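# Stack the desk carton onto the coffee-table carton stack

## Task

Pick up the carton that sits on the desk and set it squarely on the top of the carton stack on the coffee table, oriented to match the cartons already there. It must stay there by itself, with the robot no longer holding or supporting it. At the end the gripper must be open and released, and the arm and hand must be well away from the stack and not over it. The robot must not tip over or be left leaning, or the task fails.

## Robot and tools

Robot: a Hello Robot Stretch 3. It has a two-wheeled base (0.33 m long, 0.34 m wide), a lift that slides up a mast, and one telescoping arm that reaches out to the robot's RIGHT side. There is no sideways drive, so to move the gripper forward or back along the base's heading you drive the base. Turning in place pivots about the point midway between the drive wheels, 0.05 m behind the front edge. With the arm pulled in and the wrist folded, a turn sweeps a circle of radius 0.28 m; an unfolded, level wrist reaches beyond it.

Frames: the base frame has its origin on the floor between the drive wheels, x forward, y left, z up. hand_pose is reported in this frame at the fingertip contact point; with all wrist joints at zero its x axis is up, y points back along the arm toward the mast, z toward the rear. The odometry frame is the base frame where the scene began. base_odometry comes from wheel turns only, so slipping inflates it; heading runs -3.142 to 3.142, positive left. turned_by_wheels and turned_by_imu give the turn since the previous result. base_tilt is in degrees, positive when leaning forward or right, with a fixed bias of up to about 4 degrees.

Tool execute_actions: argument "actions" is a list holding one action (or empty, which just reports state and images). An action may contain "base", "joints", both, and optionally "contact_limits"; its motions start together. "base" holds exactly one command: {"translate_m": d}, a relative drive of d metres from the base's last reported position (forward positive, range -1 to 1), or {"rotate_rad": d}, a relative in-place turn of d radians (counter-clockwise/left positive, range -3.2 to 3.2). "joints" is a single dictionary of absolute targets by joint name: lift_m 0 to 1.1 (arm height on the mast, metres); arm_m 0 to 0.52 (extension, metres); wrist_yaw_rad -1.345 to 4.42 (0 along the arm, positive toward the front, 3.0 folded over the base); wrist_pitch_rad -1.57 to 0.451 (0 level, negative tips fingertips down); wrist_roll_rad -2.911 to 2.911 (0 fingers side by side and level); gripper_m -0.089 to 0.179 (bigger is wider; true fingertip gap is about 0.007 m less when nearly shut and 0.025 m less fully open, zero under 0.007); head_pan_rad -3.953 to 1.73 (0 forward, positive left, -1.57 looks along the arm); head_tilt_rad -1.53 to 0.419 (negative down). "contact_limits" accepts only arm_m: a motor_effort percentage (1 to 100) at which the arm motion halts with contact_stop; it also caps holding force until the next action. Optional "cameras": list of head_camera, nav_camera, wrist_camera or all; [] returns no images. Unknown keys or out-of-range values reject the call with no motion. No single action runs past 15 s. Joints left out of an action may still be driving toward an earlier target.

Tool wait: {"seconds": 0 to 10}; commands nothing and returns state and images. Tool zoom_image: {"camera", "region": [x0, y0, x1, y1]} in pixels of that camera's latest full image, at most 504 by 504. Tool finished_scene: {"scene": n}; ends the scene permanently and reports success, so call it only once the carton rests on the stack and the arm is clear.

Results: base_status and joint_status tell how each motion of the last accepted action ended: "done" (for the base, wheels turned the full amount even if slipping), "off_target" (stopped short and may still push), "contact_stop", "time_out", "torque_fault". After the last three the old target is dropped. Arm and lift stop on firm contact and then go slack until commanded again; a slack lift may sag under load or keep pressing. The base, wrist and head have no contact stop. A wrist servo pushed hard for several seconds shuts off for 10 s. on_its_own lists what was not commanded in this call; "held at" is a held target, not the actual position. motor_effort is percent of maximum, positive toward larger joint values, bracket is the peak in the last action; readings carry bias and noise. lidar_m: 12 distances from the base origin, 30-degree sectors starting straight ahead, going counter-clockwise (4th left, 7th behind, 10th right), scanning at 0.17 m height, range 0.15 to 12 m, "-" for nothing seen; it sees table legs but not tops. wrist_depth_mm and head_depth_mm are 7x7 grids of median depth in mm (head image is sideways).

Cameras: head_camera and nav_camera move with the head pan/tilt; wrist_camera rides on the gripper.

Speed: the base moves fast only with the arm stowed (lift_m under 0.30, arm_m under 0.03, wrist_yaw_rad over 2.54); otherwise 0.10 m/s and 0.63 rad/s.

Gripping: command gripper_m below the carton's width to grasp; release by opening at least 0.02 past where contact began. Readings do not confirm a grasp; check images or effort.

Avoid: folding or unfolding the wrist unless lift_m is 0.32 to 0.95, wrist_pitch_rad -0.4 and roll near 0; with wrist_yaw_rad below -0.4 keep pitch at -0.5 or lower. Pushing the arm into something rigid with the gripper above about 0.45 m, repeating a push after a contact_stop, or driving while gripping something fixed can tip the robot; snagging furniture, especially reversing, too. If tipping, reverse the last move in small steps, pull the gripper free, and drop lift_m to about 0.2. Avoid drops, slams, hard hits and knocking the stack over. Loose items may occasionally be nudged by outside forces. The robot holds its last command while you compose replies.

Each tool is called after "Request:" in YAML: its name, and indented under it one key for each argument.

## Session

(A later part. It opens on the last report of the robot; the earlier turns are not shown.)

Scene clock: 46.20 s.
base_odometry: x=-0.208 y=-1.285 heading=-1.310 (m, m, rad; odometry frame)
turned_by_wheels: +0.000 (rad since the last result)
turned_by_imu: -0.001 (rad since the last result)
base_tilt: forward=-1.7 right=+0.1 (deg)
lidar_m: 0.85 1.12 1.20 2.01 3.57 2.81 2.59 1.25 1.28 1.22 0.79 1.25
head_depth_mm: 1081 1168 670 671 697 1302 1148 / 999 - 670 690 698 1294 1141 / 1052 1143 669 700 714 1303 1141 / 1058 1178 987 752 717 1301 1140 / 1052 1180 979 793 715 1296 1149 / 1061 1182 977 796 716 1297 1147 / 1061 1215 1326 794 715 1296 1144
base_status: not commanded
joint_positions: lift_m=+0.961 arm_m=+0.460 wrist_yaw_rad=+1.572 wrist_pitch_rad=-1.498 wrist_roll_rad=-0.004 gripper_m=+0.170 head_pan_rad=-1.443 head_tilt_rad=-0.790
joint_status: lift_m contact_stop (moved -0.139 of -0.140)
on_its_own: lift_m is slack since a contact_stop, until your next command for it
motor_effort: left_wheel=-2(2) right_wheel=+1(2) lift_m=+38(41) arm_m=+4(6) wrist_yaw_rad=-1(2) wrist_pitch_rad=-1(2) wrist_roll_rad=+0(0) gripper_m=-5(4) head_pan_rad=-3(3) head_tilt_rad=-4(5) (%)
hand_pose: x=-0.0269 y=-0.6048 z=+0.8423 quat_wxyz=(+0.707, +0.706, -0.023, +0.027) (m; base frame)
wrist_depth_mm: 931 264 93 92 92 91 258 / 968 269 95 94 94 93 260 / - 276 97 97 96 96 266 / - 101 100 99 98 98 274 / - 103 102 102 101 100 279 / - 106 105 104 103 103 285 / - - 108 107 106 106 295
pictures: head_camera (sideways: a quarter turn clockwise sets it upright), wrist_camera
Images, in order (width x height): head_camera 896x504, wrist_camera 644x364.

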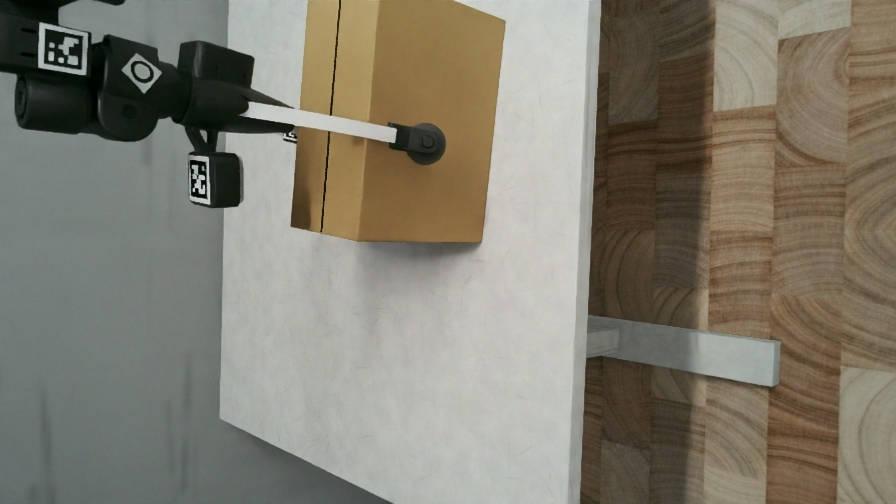

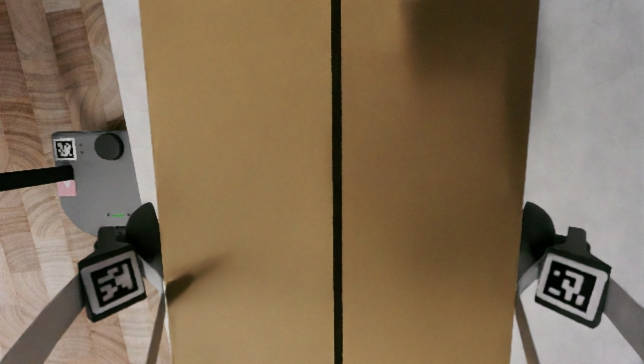

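Request:
execute_actions:
  actions:
    - {"joints":{"lift_m":0.975}}
  cameras: []

Request:
execute_actions:
  actions:
    - {"joints":{"gripper_m":0.06}}
  cameras: ["head_camera","wrist_camera"]

Request:
execute_actions:
  actions:
    - {"joints":{"lift_m":1.1}}
  cameras: ["head_camera","wrist_camera"]

Scene clock: 47.77 s.
base_odometry: x=-0.208 y=-1.285 heading=-1.310 (m, m, rad; odometry frame)
turned_by_wheels: +0.000 (rad since the last result)
turned_by_imu: +0.000 (rad since the last result)
base_tilt: forward=-1.6 right=+0.0 (deg)
lidar_m: 0.84 1.12 1.19 2.01 3.55 2.81 2.59 1.25 1.29 1.22 0.79 1.26
head_depth_mm: 1068 1154 669 667 697 1309 1139 / - 1147 668 689 697 1294 1138 / 1049 1147 669 703 714 1306 1144 / 1053 1174 979 752 715 1296 1144 / 1058 1178 980 794 716 1286 1146 / 1066 1181 981 796 716 1296 1144 / 1061 1216 1317 795 715 1303 1143
base_status: not commanded
joint_positions: lift_m=+0.975 arm_m=+0.460 wrist_yaw_rad=+1.572 wrist_pitch_rad=-1.498 wrist_roll_rad=-0.004 gripper_m=+0.170 head_pan_rad=-1.443 head_tilt_rad=-0.790
joint_status: all done
motor_effort: left_wheel=-2(1) right_wheel=+1(1) lift_m=+46(48) arm_m=+4(4) wrist_yaw_rad=-2(1) wrist_pitch_rad=-1(1) wrist_roll_rad=+0(0) gripper_m=+0(4) head_pan_rad=-3(3) head_tilt_rad=-5(4) (%)
hand_pose: x=-0.0269 y=-0.6048 z=+0.8561 quat_wxyz=(+0.707, +0.706, -0.024, +0.027) (m; base frame)
wrist_depth_mm: 934 278 105 105 103 103 265 / - 286 108 107 106 106 271 / - 290 110 109 108 109 278 / - 296 113 112 111 284 282 / - - 116 115 113 113 293 / - - 119 118 117 116 296 / - - 122 121 120 308 309
pictures: none
No camera images: the call's "cameras" was empty. Leave "cameras" out to get every camera's image.

Scene clock: 49.37 s.
base_odometry: x=-0.208 y=-1.285 heading=-1.310 (m, m, rad; odometry frame)
turned_by_wheels: +0.000 (rad since the last result)
turned_by_imu: +0.000 (rad since the last result)
base_tilt: forward=-1.7 right=+0.2 (deg)
lidar_m: 0.85 1.12 1.19 2.01 3.56 2.81 2.58 1.24 1.28 1.22 0.79 1.25
head_depth_mm: 1063 1163 669 670 696 1306 1139 / - - 670 692 697 1299 1145 / 1054 1154 670 702 715 1291 1144 / 1052 1178 984 753 715 1302 1140 / 1057 1181 982 796 716 1298 1139 / 1056 1182 991 792 714 1298 1145 / 1058 1210 1323 795 715 1292 1143
base_status: not commanded
joint_positions: lift_m=+0.975 arm_m=+0.460 wrist_yaw_rad=+1.572 wrist_pitch_rad=-1.499 wrist_roll_rad=-0.004 gripper_m=+0.063 head_pan_rad=-1.443 head_tilt_rad=-0.790
joint_status: all done
motor_effort: left_wheel=-1(1) right_wheel=+1(1) lift_m=+40(46) arm_m=+4(5) wrist_yaw_rad=-1(2) wrist_pitch_rad=+0(1) wrist_roll_rad=+0(0) gripper_m=-53(99) head_pan_rad=-3(3) head_tilt_rad=-4(4) (%)
hand_pose: x=-0.0270 y=-0.6048 z=+0.8563 quat_wxyz=(+0.707, +0.706, -0.023, +0.027) (m; base frame)
wrist_depth_mm: 963 276 106 105 104 104 268 / - 286 108 108 107 107 273 / - 291 111 110 109 280 280 / - 296 113 113 112 286 285 / - - 117 116 115 115 293 / - - 120 119 117 117 301 / - - 123 122 121 309 311
pictures: head_camera (sideways: a quarter turn clockwise sets it upright), wrist_camera
Images, in order (width x height): head_camera 896x504, wrist_camera 644x364.

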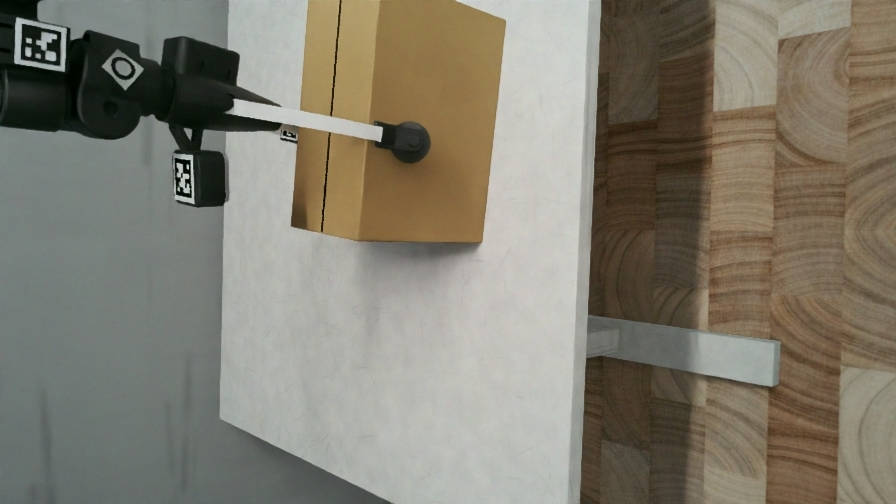

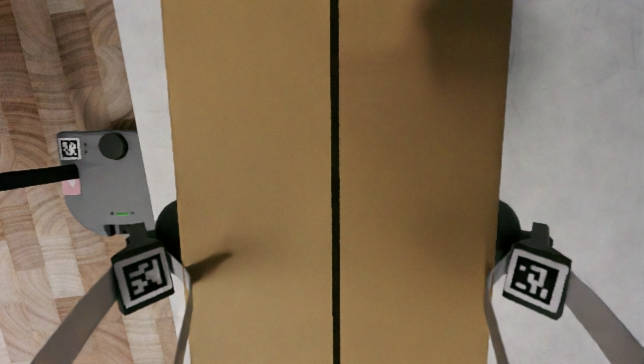

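Scene clock: 51.47 s.
base_odometry: x=-0.208 y=-1.285 heading=-1.310 (m, m, rad; odometry frame)
turned_by_wheels: +0.000 (rad since the last result)
turned_by_imu: +0.000 (rad since the last result)
base_tilt: forward=-1.7 right=+0.1 (deg)
lidar_m: 0.85 1.13 1.20 2.00 3.55 2.81 2.58 1.25 1.28 1.22 0.79 1.25
head_depth_mm: 1079 1131 564 751 698 1291 1149 / 1064 582 591 753 699 1312 1141 / 1072 598 587 772 714 1298 1140 / 1059 1160 918 792 714 1286 1138 / 1055 1190 986 793 716 1297 1145 / 1060 1176 984 794 714 1300 1142 / 1064 1210 1326 796 717 1305 1146
base_status: not commanded
joint_positions: lift_m=+1.100 arm_m=+0.460 wrist_yaw_rad=+1.572 wrist_pitch_rad=-1.499 wrist_roll_rad=-0.004 gripper_m=+0.073 head_pan_rad=-1.443 head_tilt_rad=-0.790
joint_status: all done
on_its_own: gripper_m is held at +0.072, not at your +0.060, by its stall guard, which is still easing
motor_effort: left_wheel=-1(2) right_wheel=+1(2) lift_m=+48(47) arm_m=+4(4) wrist_yaw_rad=+0(1) wrist_pitch_rad=+0(1) wrist_roll_rad=+0(0) gripper_m=-11(48) head_pan_rad=-3(4) head_tilt_rad=-4(4) (%)
hand_pose: x=-0.0271 y=-0.6049 z=+0.9811 quat_wxyz=(+0.707, +0.706, -0.023, +0.027) (m; base frame)
wrist_depth_mm: - - 112 108 105 377 382 / - - 115 111 108 385 392 / - - 118 114 111 399 397 / - - 122 118 114 404 406 / - - 126 122 117 117 416 / - - 129 125 121 120 421 / - - 133 129 125 440 436
pictures: head_camera (sideways: a quarter turn clockwise sets it upright), wrist_camera
Images, in order (width x height): head_camera 896x504, wrist_camera 644x364.

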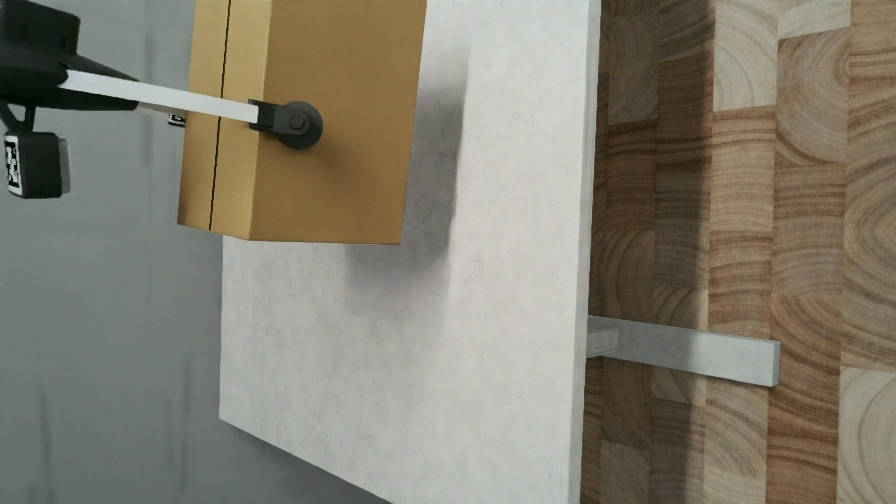

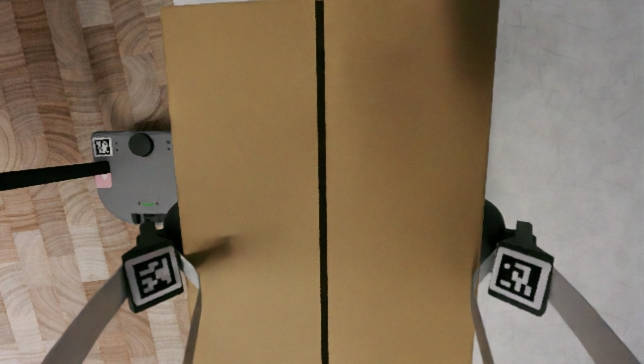

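Request:
execute_actions:
  actions:
    - {"joints":{"arm_m":0.1,"head_pan_rad":-1.57,"head_tilt_rad":-0.9}}

Scene clock: 56.20 s.
base_odometry: x=-0.208 y=-1.285 heading=-1.310 (m, m, rad; odometry frame)
turned_by_wheels: +0.000 (rad since the last result)
turned_by_imu: -0.001 (rad since the last result)
base_tilt: forward=-1.6 right=+0.0 (deg)
lidar_m: 0.84 1.12 1.19 2.01 3.56 2.80 2.58 1.25 1.28 1.22 0.79 1.25
head_depth_mm: - - 822 338 308 1192 1116 / - - - 337 308 1181 1123 / 1120 - 866 336 302 1211 1122 / 1089 - 834 334 306 1187 1115 / 1087 - 832 334 305 1192 1116 / 1079 1086 859 709 1309 1229 1118 / 1063 1054 858 723 1397 1244 1116
base_status: not commanded
joint_positions: lift_m=+1.100 arm_m=+0.100 wrist_yaw_rad=+1.572 wrist_pitch_rad=-1.499 wrist_roll_rad=-0.004 gripper_m=+0.095 head_pan_rad=-1.563 head_tilt_rad=-0.889
joint_status: all done
on_its_own: gripper_m is held at +0.093, not at your +0.060, by its stall guard, which is not easing now
motor_effort: left_wheel=-1(1) right_wheel=+1(1) lift_m=+47(47) arm_m=-6(6) wrist_yaw_rad=-1(1) wrist_pitch_rad=+0(1) wrist_roll_rad=+0(0) gripper_m=-25(34) head_pan_rad=-3(16) head_tilt_rad=-5(15) (%)
hand_pose: x=-0.0271 y=-0.2456 z=+0.9811 quat_wxyz=(+0.707, +0.706, -0.023, +0.027) (m; base frame)
wrist_depth_mm: - - 112 108 105 378 380 / - - 115 111 108 387 391 / - - 118 114 111 400 399 / - - 122 118 114 407 408 / - - 125 122 118 116 417 / - - 129 125 121 120 427 / - - 133 129 125 441 437
pictures: head_camera (sideways: a quarter turn clockwise sets it upright), nav_camera (sideways: a quarter turn counterclockwise sets it upright), wrist_camera
Images, in order (width x height): head_camera 896x504, nav_camera 672x504, wrist_camera 644x364.

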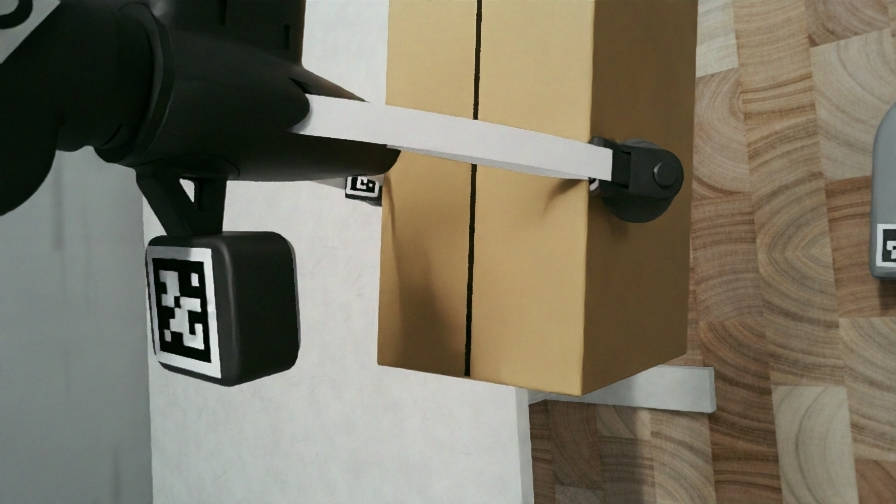

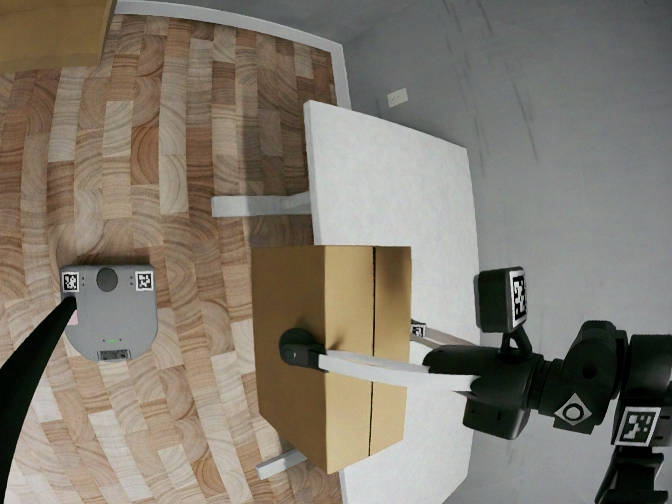

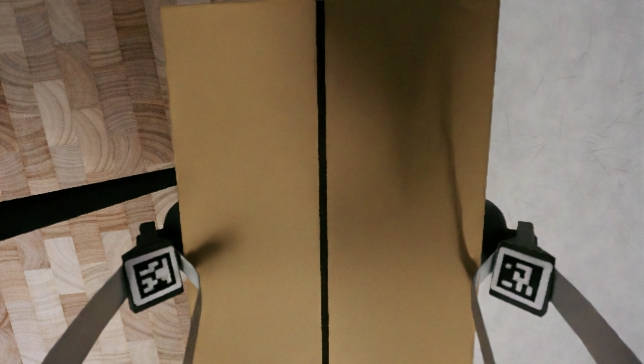

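Request:
execute_actions:
  actions:
    - {"base":{"translate_m":-0.56},"joints":{"arm_m":0.06}}
  cameras: []

Request:
execute_actions:
  actions:
    - {"base":{"rotate_rad":1.575},"joints":{"head_pan_rad":-0.3,"head_tilt_rad":-0.6}}

Scene clock: 65.23 s.
base_odometry: x=-0.353 y=-0.744 heading=-1.310 (m, m, rad; odometry frame)
turned_by_wheels: +0.000 (rad since the last result)
turned_by_imu: -0.005 (rad since the last result)
base_tilt: forward=-1.7 right=+0.0 (deg)
lidar_m: 1.67 1.61 2.18 2.00 1.96 2.21 2.02 2.05 0.92 1.29 1.31 1.11
head_depth_mm: - - - 333 294 347 1110 / - - - - 291 368 1120 / - 1109 835 323 297 - 1111 / 1160 1086 - 330 295 341 1114 / 1144 1086 - 330 294 346 1122 / 1135 1050 845 739 1340 1207 1120 / 1118 1051 858 738 1412 1253 1119
base_status: done
joint_positions: lift_m=+1.100 arm_m=+0.060 wrist_yaw_rad=+1.572 wrist_pitch_rad=-1.499 wrist_roll_rad=-0.004 gripper_m=+0.095 head_pan_rad=-1.563 head_tilt_rad=-0.889
joint_status: all done
on_its_own: gripper_m is held at +0.093, not at your +0.060, by its stall guard, which is not easing now
motor_effort: left_wheel=+0(6) right_wheel=+1(3) lift_m=+48(48) arm_m=-6(6) wrist_yaw_rad=-1(2) wrist_pitch_rad=+0(1) wrist_roll_rad=+0(0) gripper_m=-25(25) head_pan_rad=-3(4) head_tilt_rad=-5(5) (%)
hand_pose: x=-0.0271 y=-0.2056 z=+0.9811 quat_wxyz=(+0.707, +0.706, -0.023, +0.027) (m; base frame)
wrist_depth_mm: - - 112 108 105 380 380 / - - 115 111 108 390 387 / - - 118 115 111 414 400 / - - 122 118 114 423 408 / - - 126 121 117 116 418 / - - 130 125 121 120 428 / - - 134 129 125 - 440
pictures: none
No camera images: the call's "cameras" was empty. Leave "cameras" out to get every camera's image.

Scene clock: 68.67 s.
base_odometry: x=-0.353 y=-0.744 heading=+0.265 (m, m, rad; odometry frame)
turned_by_wheels: +1.575 (rad since the last result)
turned_by_imu: +1.559 (rad since the last result)
base_tilt: forward=-1.7 right=+0.1 (deg)
lidar_m: 2.00 1.96 2.21 2.03 2.05 0.92 1.29 1.30 1.12 1.66 1.61 2.17
head_depth_mm: 2219 2338 2508 2261 1765 1449 1225 / 2541 2698 2813 2275 1765 1445 1222 / 2973 3211 3150 2238 1765 1452 1230 / 3187 3544 3127 2268 1771 1448 1226 / 3097 3370 3119 2240 1769 1460 1229 / 2953 3153 2066 2250 1763 1448 1233 / 2805 3032 2043 2182 1767 1451 1238
base_status: done
joint_positions: lift_m=+1.100 arm_m=+0.060 wrist_yaw_rad=+1.572 wrist_pitch_rad=-1.499 wrist_roll_rad=-0.004 gripper_m=+0.095 head_pan_rad=-0.307 head_tilt_rad=-0.606
joint_status: all done
on_its_own: gripper_m is held at +0.093, not at your +0.060, by its stall guard, which is not easing now
motor_effort: left_wheel=-2(6) right_wheel=+2(4) lift_m=+48(48) arm_m=-6(6) wrist_yaw_rad=-2(1) wrist_pitch_rad=-1(1) wrist_roll_rad=+0(0) gripper_m=-25(25) head_pan_rad=+3(42) head_tilt_rad=+2(23) (%)
hand_pose: x=-0.0269 y=-0.2056 z=+0.9811 quat_wxyz=(+0.707, +0.706, -0.023, +0.027) (m; base frame)
wrist_depth_mm: - - 112 108 105 - - / - - 115 112 108 - - / - - 118 114 111 - - / - - 122 118 114 - - / - - 126 122 117 116 - / - - 129 125 121 120 - / - - 134 129 125 - -
pictures: head_camera (sideways: a quarter turn clockwise sets it upright), nav_camera (sideways: a quarter turn counterclockwise sets it upright), wrist_camera
Images, in order (width x height): head_camera 896x504, nav_camera 672x504, wrist_camera 644x364.

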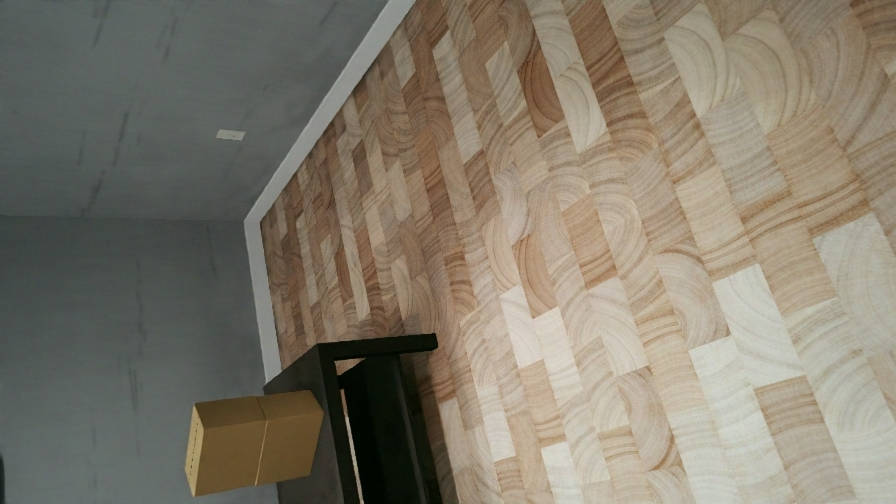

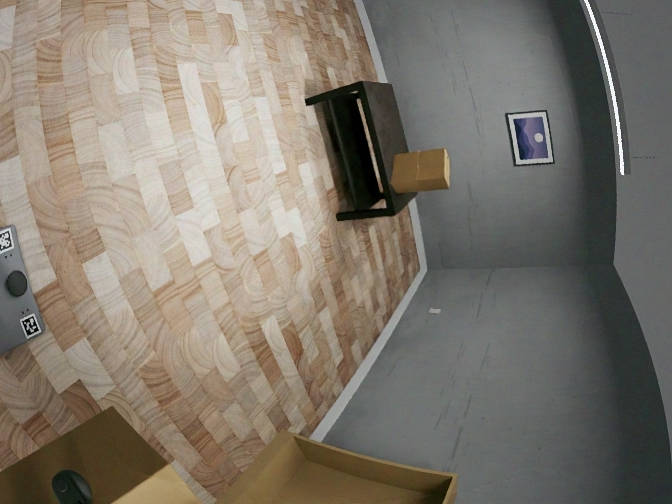

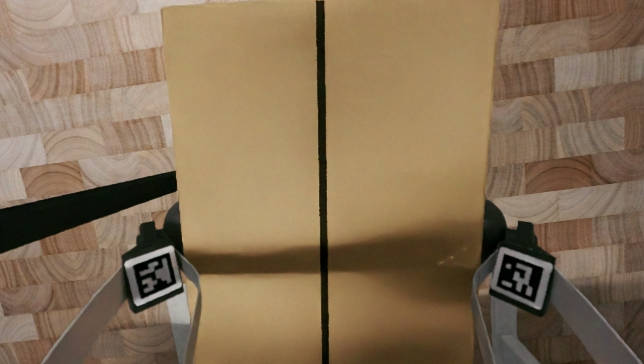

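Request:
execute_actions:
  actions:
    - {"base":{"translate_m":1.0},"joints":{"head_pan_rad":0,"head_tilt_rad":-0.7}}
  cameras: ["head_camera","nav_camera"]

Scene clock: 80.70 s.
base_odometry: x=+0.613 y=-0.483 heading=+0.264 (m, m, rad; odometry frame)
turned_by_wheels: +0.000 (rad since the last result)
turned_by_imu: +0.002 (rad since the last result)
base_tilt: forward=-1.6 right=+0.1 (deg)
lidar_m: 1.02 1.04 2.34 2.17 2.19 2.46 1.88 1.93 1.62 1.31 1.61 1.02
head_depth_mm: 2204 2451 2624 2020 1621 1366 1174 / 2166 2463 2596 1818 1523 1374 1181 / 2138 2411 1126 1268 1544 1374 1182 / 2139 2346 1160 1270 1537 1374 1185 / 2101 2361 2491 1312 1517 1368 1184 / 2095 2347 2510 1305 1523 1374 1184 / 2067 2308 2498 1318 1504 1366 1184
base_status: done
joint_positions: lift_m=+1.100 arm_m=+0.060 wrist_yaw_rad=+1.572 wrist_pitch_rad=-1.499 wrist_roll_rad=-0.004 gripper_m=+0.095 head_pan_rad=-0.007 head_tilt_rad=-0.691
joint_status: all done
on_its_own: gripper_m is held at +0.093, not at your +0.060, by its stall guard, which is not easing now
motor_effort: left_wheel=-2(2) right_wheel=+2(4) lift_m=+47(48) arm_m=-6(6) wrist_yaw_rad=-1(1) wrist_pitch_rad=-1(1) wrist_roll_rad=+0(0) gripper_m=-25(24) head_pan_rad=+4(27) head_tilt_rad=-4(12) (%)
hand_pose: x=-0.0269 y=-0.2056 z=+0.9811 quat_wxyz=(+0.707, +0.706, -0.023, +0.027) (m; base frame)
wrist_depth_mm: - - 112 108 105 - - / - - 115 112 108 - - / - - 118 115 111 - - / - - 122 118 114 - - / - - 126 121 117 116 - / - - 130 125 121 120 - / - - 134 129 124 - -
pictures: head_camera (sideways: a quarter turn clockwise sets it upright), nav_camera (sideways: a quarter turn counterclockwise sets it upright)
Images, in order (width x height): head_camera 896x504, nav_camera 672x504.

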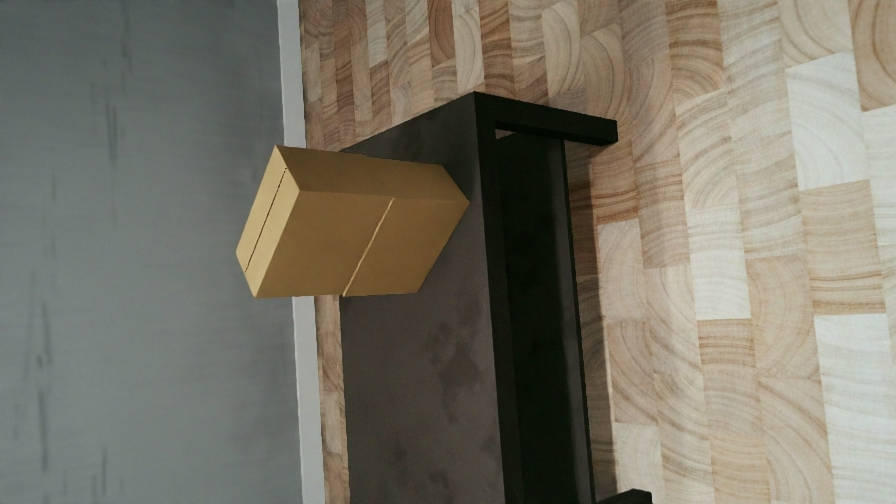

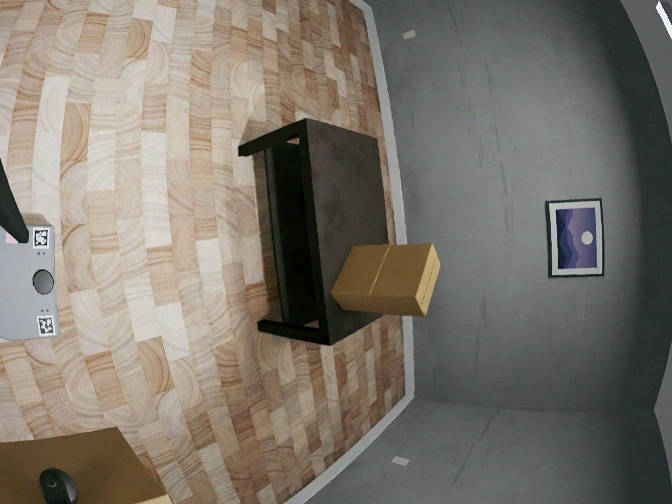

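Request:
execute_actions:
  actions:
    - {"base":{"translate_m":0.56}}
  cameras: []

Request:
execute_actions:
  actions:
    - {"base":{"rotate_rad":1.57},"joints":{"head_pan_rad":-1.57,"head_tilt_rad":-0.8,"arm_m":0.12,"wrist_yaw_rad":0.785}}

Scene clock: 89.47 s.
base_odometry: x=+1.153 y=-0.336 heading=+0.264 (m, m, rad; odometry frame)
turned_by_wheels: +0.000 (rad since the last result)
turned_by_imu: +0.000 (rad since the last result)
base_tilt: forward=-1.5 right=+0.0 (deg)
lidar_m: 0.94 1.02 0.64 2.23 2.26 2.83 2.43 1.96 1.45 1.52 1.54 0.50
head_depth_mm: 1687 1907 2150 1995 1630 1291 1113 / 1676 1867 2141 2003 699 875 1045 / 1657 1864 2132 2016 649 775 1066 / 1633 1828 2090 752 733 855 1039 / 1620 1805 2058 2014 1005 894 1027 / 1595 1810 2033 2025 1066 897 820 / 1607 1780 2005 2011 1067 888 819
base_status: done
joint_positions: lift_m=+1.100 arm_m=+0.060 wrist_yaw_rad=+1.572 wrist_pitch_rad=-1.499 wrist_roll_rad=-0.004 gripper_m=+0.095 head_pan_rad=-0.007 head_tilt_rad=-0.691
joint_status: not commanded
on_its_own: gripper_m is held at +0.093, not at your +0.060, by its stall guard, which is not easing now
motor_effort: left_wheel=-2(4) right_wheel=+2(4) lift_m=+48(48) arm_m=-6(7) wrist_yaw_rad=-2(1) wrist_pitch_rad=-1(1) wrist_roll_rad=+0(0) gripper_m=-25(25) head_pan_rad=+4(3) head_tilt_rad=-5(4) (%)
hand_pose: x=-0.0269 y=-0.2056 z=+0.9811 quat_wxyz=(+0.707, +0.706, -0.023, +0.027) (m; base frame)
wrist_depth_mm: 912 928 112 108 105 - - / - - 115 111 108 - - / - - 119 115 111 - - / - - 122 118 114 - - / - - 126 121 117 116 - / - - 130 125 121 120 - / - - 133 129 125 - -
pictures: none
No camera images: the call's "cameras" was empty. Leave "cameras" out to get every camera's image.

Scene clock: 92.90 s.
base_odometry: x=+1.153 y=-0.336 heading=+1.834 (m, m, rad; odometry frame)
turned_by_wheels: +1.570 (rad since the last result)
turned_by_imu: +1.555 (rad since the last result)
base_tilt: forward=-1.8 right=+0.1 (deg)
lidar_m: 2.23 2.25 2.82 2.43 1.97 1.44 1.52 1.54 0.49 0.94 1.02 0.64
head_depth_mm: - - - 1788 313 285 305 / - - - 351 316 287 343 / - 1857 - 353 317 295 1101 / 1705 1833 2156 377 318 405 1144 / 1679 1843 2094 375 358 865 1149 / 1655 1884 2088 1176 961 867 1123 / 1626 1860 2063 1172 983 864 1134
base_status: done
joint_positions: lift_m=+1.100 arm_m=+0.120 wrist_yaw_rad=+0.788 wrist_pitch_rad=-1.499 wrist_roll_rad=-0.004 gripper_m=+0.095 head_pan_rad=-1.563 head_tilt_rad=-0.790
joint_status: all done
on_its_own: gripper_m is held at +0.093, not at your +0.060, by its stall guard, which is not easing now
motor_effort: left_wheel=-2(8) right_wheel=+2(7) lift_m=+47(47) arm_m=+5(6) wrist_yaw_rad=-2(2) wrist_pitch_rad=-1(1) wrist_roll_rad=+0(0) gripper_m=-25(25) head_pan_rad=-3(41) head_tilt_rad=-4(15) (%)
hand_pose: x=-0.0255 y=-0.2608 z=+0.9811 quat_wxyz=(+0.664, +0.644, -0.291, -0.245) (m; base frame)
wrist_depth_mm: - - 112 108 105 296 300 / - - 115 111 108 305 306 / - - 118 115 111 644 - / - - 122 118 114 - - / - - 126 122 117 116 - / - - 129 125 121 120 - / - - 133 129 124 - -
pictures: head_camera (sideways: a quarter turn clockwise sets it upright), nav_camera (sideways: a quarter turn counterclockwise sets it upright), wrist_camera
Images, in order (width x height): head_camera 896x504, nav_camera 672x504, wrist_camera 644x364.

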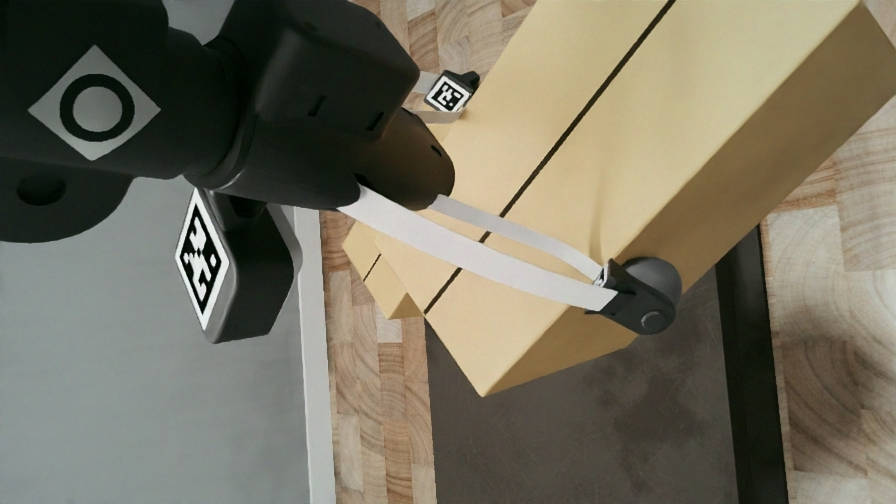

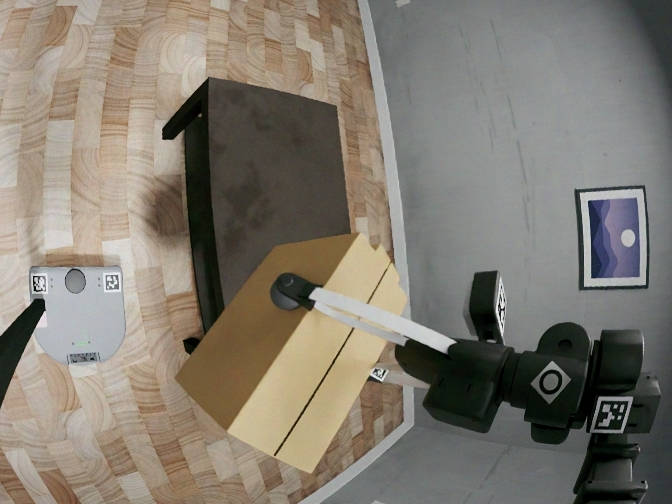

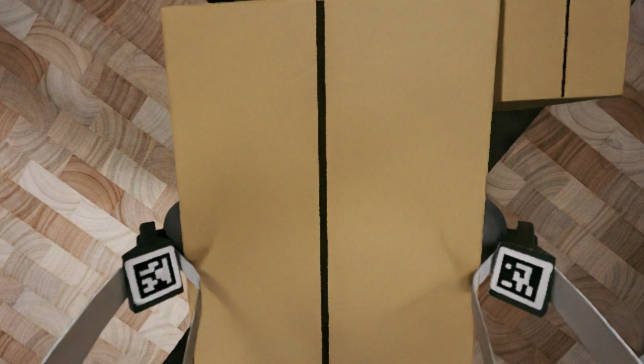

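Request:
execute_actions:
  actions:
    - {"base":{"translate_m":0.02},"joints":{"arm_m":0.3}}

Scene clock: 96.87 s.
base_odometry: x=+1.148 y=-0.317 heading=+1.834 (m, m, rad; odometry frame)
turned_by_wheels: +0.000 (rad since the last result)
turned_by_imu: -0.001 (rad since the last result)
base_tilt: forward=-1.8 right=+0.0 (deg)
lidar_m: 2.21 2.24 2.78 2.43 2.53 1.47 1.55 1.57 0.50 0.94 1.01 0.62
head_depth_mm: 1735 1977 2181 402 961 900 1143 / - 2002 459 394 461 898 1139 / - - 464 421 749 873 1148 / 1613 1890 467 515 893 881 1139 / 1667 1885 502 1083 984 881 1142 / 1653 1872 2082 1177 988 862 1122 / 1636 1851 2082 1181 981 860 1120
base_status: done
joint_positions: lift_m=+1.100 arm_m=+0.300 wrist_yaw_rad=+0.787 wrist_pitch_rad=-1.499 wrist_roll_rad=-0.004 gripper_m=+0.095 head_pan_rad=-1.563 head_tilt_rad=-0.790
joint_status: all done
on_its_own: gripper_m is held at +0.093, not at your +0.060, by its stall guard, which is not easing now
motor_effort: left_wheel=-2(3) right_wheel=+2(6) lift_m=+47(47) arm_m=+5(4) wrist_yaw_rad=-1(3) wrist_pitch_rad=-1(1) wrist_roll_rad=+0(0) gripper_m=-24(25) head_pan_rad=-3(3) head_tilt_rad=-5(4) (%)
hand_pose: x=-0.0255 y=-0.4408 z=+0.9811 quat_wxyz=(+0.664, +0.644, -0.292, -0.245) (m; base frame)
wrist_depth_mm: - 639 112 108 105 628 - / - - 115 111 108 631 - / - - 119 114 111 648 - / - - 122 118 114 - - / - - 126 121 117 116 - / - - 130 125 121 120 - / - - 134 129 125 - -
pictures: head_camera (sideways: a quarter turn clockwise sets it upright), nav_camera (sideways: a quarter turn counterclockwise sets it upright), wrist_camera
Images, in order (width x height): head_camera 896x504, nav_camera 672x504, wrist_camera 644x364.

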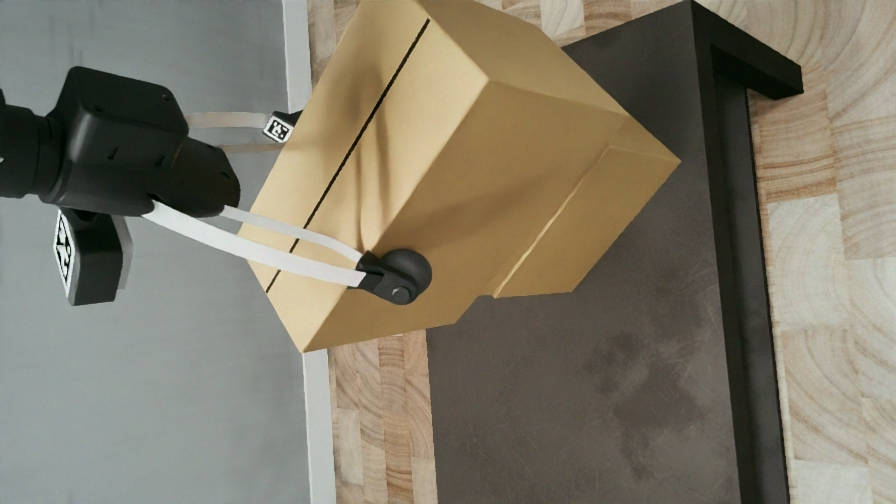

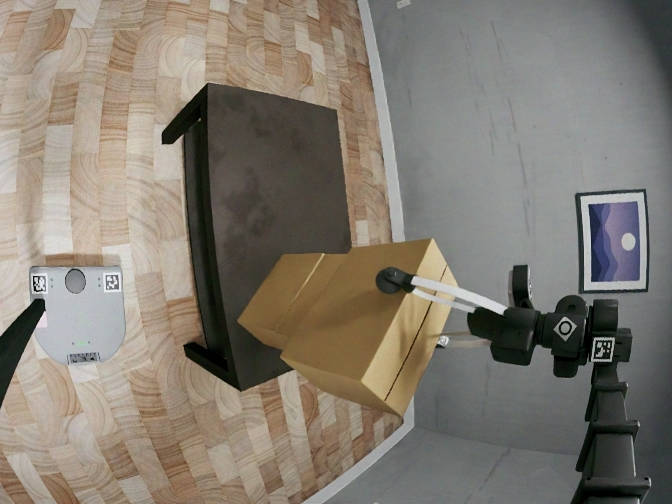

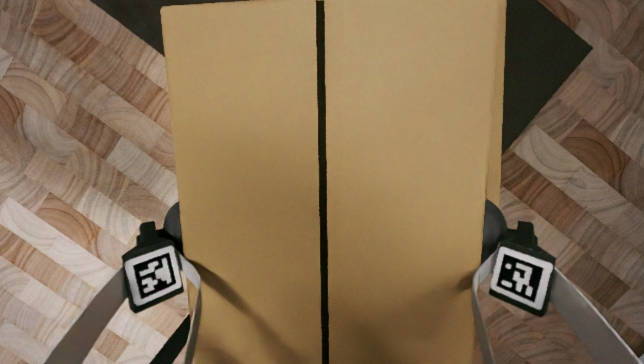

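Request:
execute_actions:
  actions:
    - {"joints":{"arm_m":0.47}}

Scene clock: 99.73 s.
base_odometry: x=+1.148 y=-0.317 heading=+1.834 (m, m, rad; odometry frame)
turned_by_wheels: +0.000 (rad since the last result)
turned_by_imu: -0.001 (rad since the last result)
base_tilt: forward=-1.6 right=+0.1 (deg)
lidar_m: 2.21 2.24 2.79 2.43 2.53 1.47 1.54 1.57 0.50 0.94 1.01 0.62
head_depth_mm: 1731 1939 2015 1784 1436 905 1144 / 1738 1845 517 635 783 898 1148 / - 600 542 650 759 873 1138 / 1721 609 640 729 891 880 1145 / 1651 1815 2086 1143 987 882 1138 / 1635 1889 2081 1169 983 866 1128 / 1621 1864 2092 1173 983 863 1117
base_status: not commanded
joint_positions: lift_m=+1.100 arm_m=+0.470 wrist_yaw_rad=+0.787 wrist_pitch_rad=-1.498 wrist_roll_rad=-0.004 gripper_m=+0.095 head_pan_rad=-1.563 head_tilt_rad=-0.790
joint_status: all done
on_its_own: gripper_m is held at +0.093, not at your +0.060, by its stall guard, which is not easing now
motor_effort: left_wheel=-2(2) right_wheel=+2(2) lift_m=+48(48) arm_m=+5(6) wrist_yaw_rad=-1(2) wrist_pitch_rad=-1(1) wrist_roll_rad=+0(0) gripper_m=-25(25) head_pan_rad=-3(4) head_tilt_rad=-5(4) (%)
hand_pose: x=-0.0255 y=-0.6108 z=+0.9811 quat_wxyz=(+0.664, +0.644, -0.292, -0.245) (m; base frame)
wrist_depth_mm: - 641 112 108 105 - - / - 671 115 111 108 - - / - 684 118 115 111 653 - / - - 122 118 114 - - / - - 126 122 117 117 - / - - 130 125 121 119 - / - - 134 129 125 - -
pictures: head_camera (sideways: a quarter turn clockwise sets it upright), nav_camera (sideways: a quarter turn counterclockwise sets it upright), wrist_camera
Images, in order (width x height): head_camera 896x504, nav_camera 672x504, wrist_camera 644x364.

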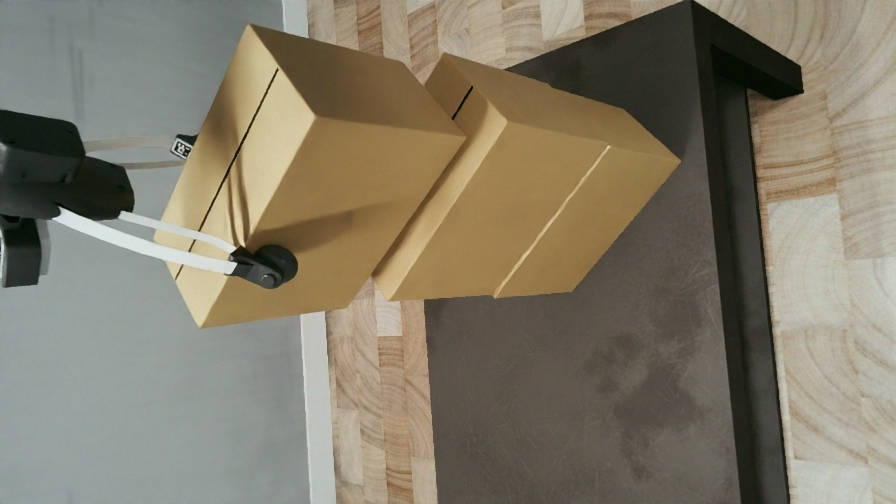

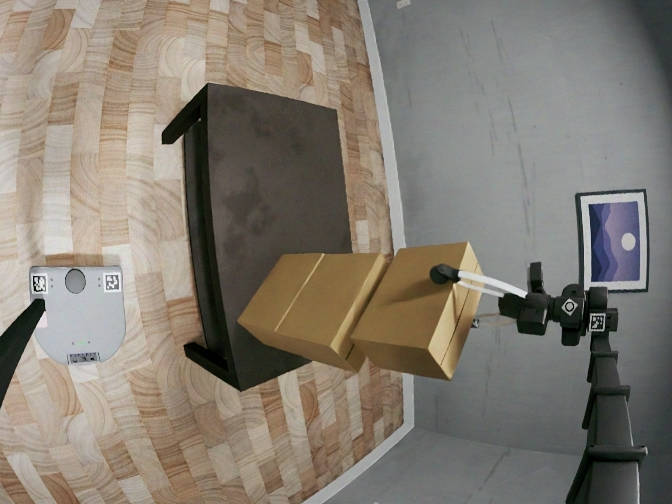

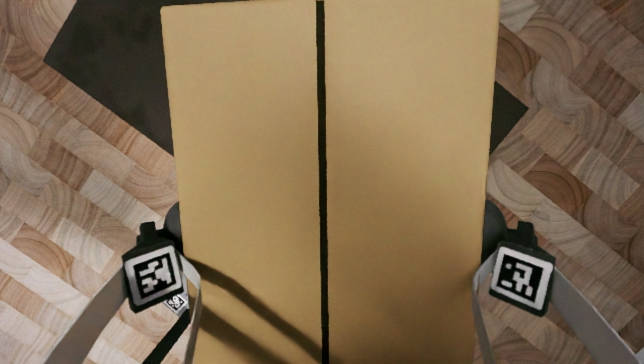

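Request:
execute_actions:
  actions:
    - {"base":{"translate_m":-0.008},"joints":{"arm_m":0.445,"head_tilt_rad":-0.7}}
  cameras: []

Request:
execute_actions:
  actions:
    - {"joints":{"lift_m":1.08}}
  cameras: ["head_camera","nav_camera"]

Scene clock: 103.93 s.
base_odometry: x=+1.150 y=-0.325 heading=+1.834 (m, m, rad; odometry frame)
turned_by_wheels: +0.000 (rad since the last result)
turned_by_imu: -0.001 (rad since the last result)
base_tilt: forward=-1.5 right=+0.0 (deg)
lidar_m: 2.22 2.24 2.80 2.43 2.52 1.46 1.54 1.55 0.50 0.94 1.01 0.63
head_depth_mm: 1704 1909 2095 1848 1609 889 1089 / 1693 1905 541 530 668 847 1079 / - 1943 546 571 672 818 1105 / 1633 1826 577 669 788 869 1064 / 1634 1828 1963 1917 1023 885 1060 / 1617 1826 2043 1970 1055 888 1021 / 1603 1807 2033 2004 1051 883 1022
base_status: done
joint_positions: lift_m=+1.100 arm_m=+0.445 wrist_yaw_rad=+0.787 wrist_pitch_rad=-1.498 wrist_roll_rad=-0.004 gripper_m=+0.095 head_pan_rad=-1.563 head_tilt_rad=-0.705
joint_status: all done
on_its_own: gripper_m is held at +0.093, not at your +0.060, by its stall guard, which is not easing now
motor_effort: left_wheel=-2(5) right_wheel=+1(2) lift_m=+48(47) arm_m=-6(7) wrist_yaw_rad=-1(1) wrist_pitch_rad=-1(1) wrist_roll_rad=+0(0) gripper_m=-25(25) head_pan_rad=-3(4) head_tilt_rad=+2(11) (%)
hand_pose: x=-0.0255 y=-0.5866 z=+0.9811 quat_wxyz=(+0.664, +0.644, -0.292, -0.245) (m; base frame)
wrist_depth_mm: - 640 112 108 105 - - / - 653 115 111 108 645 - / - - 118 114 111 657 - / - - 122 118 114 - - / - - 126 121 117 116 - / - - 130 125 121 120 - / - - 133 129 125 - -
pictures: none
No camera images: the call's "cameras" was empty. Leave "cameras" out to get every camera's image.

Scene clock: 104.87 s.
base_odometry: x=+1.150 y=-0.325 heading=+1.834 (m, m, rad; odometry frame)
turned_by_wheels: +0.000 (rad since the last result)
turned_by_imu: +0.000 (rad since the last result)
base_tilt: forward=-1.7 right=+0.0 (deg)
lidar_m: 2.22 2.25 2.80 2.43 2.51 1.46 1.54 1.56 0.50 0.94 1.01 0.63
head_depth_mm: 1693 1915 2098 1843 1593 887 1086 / 1711 1904 577 530 664 850 1086 / - - 582 567 676 814 1115 / 1645 1866 596 666 787 868 1062 / 1609 1831 1969 1903 1022 891 1058 / 1630 1814 2082 1984 1052 889 1026 / 1604 1801 2015 1961 1048 891 1024
base_status: not commanded
joint_positions: lift_m=+1.080 arm_m=+0.445 wrist_yaw_rad=+0.787 wrist_pitch_rad=-1.498 wrist_roll_rad=-0.004 gripper_m=+0.095 head_pan_rad=-1.563 head_tilt_rad=-0.705
joint_status: all done
on_its_own: gripper_m is held at +0.093, not at your +0.060, by its stall guard, which is not easing now
motor_effort: left_wheel=-2(1) right_wheel=+1(2) lift_m=+31(44) arm_m=-6(6) wrist_yaw_rad=-2(1) wrist_pitch_rad=-1(1) wrist_roll_rad=+0(0) gripper_m=-25(25) head_pan_rad=-3(3) head_tilt_rad=+2(2) (%)
hand_pose: x=-0.0255 y=-0.5866 z=+0.9616 quat_wxyz=(+0.664, +0.644, -0.292, -0.245) (m; base frame)
wrist_depth_mm: - 626 112 108 105 - - / - 643 115 111 108 627 - / - - 119 115 111 643 - / - - 122 118 114 - - / - - 126 121 118 116 - / - - 130 125 121 119 - / - - 134 129 124 - -
pictures: head_camera (sideways: a quarter turn clockwise sets it upright), nav_camera (sideways: a quarter turn counterclockwise sets it upright)
Images, in order (width x height): head_camera 896x504, nav_camera 672x504.

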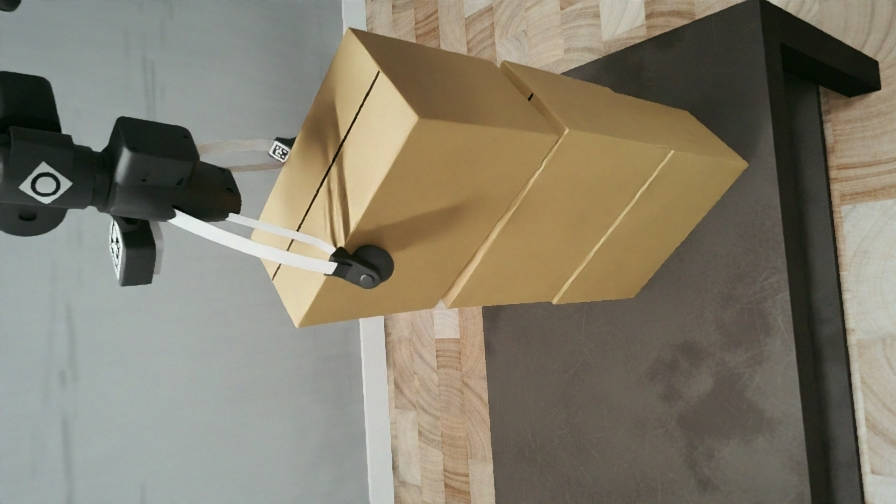

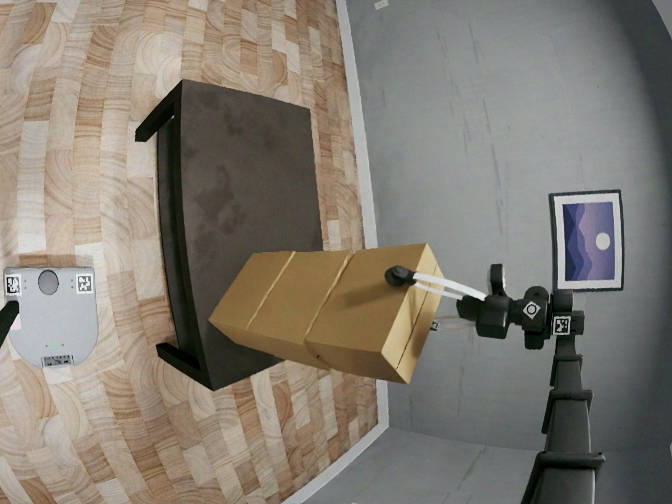

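Request:
zoom_image:
  camera: "head_camera"
  region: [400,40,640,340]

Region (400, 40, 640, 340) of head_camera's 896x504 image, scaled by 1.680, with more detail than that image has; it fills the left 403 columns of this view, and the rest is white.

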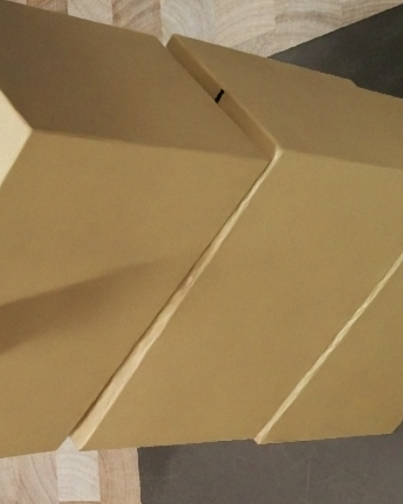

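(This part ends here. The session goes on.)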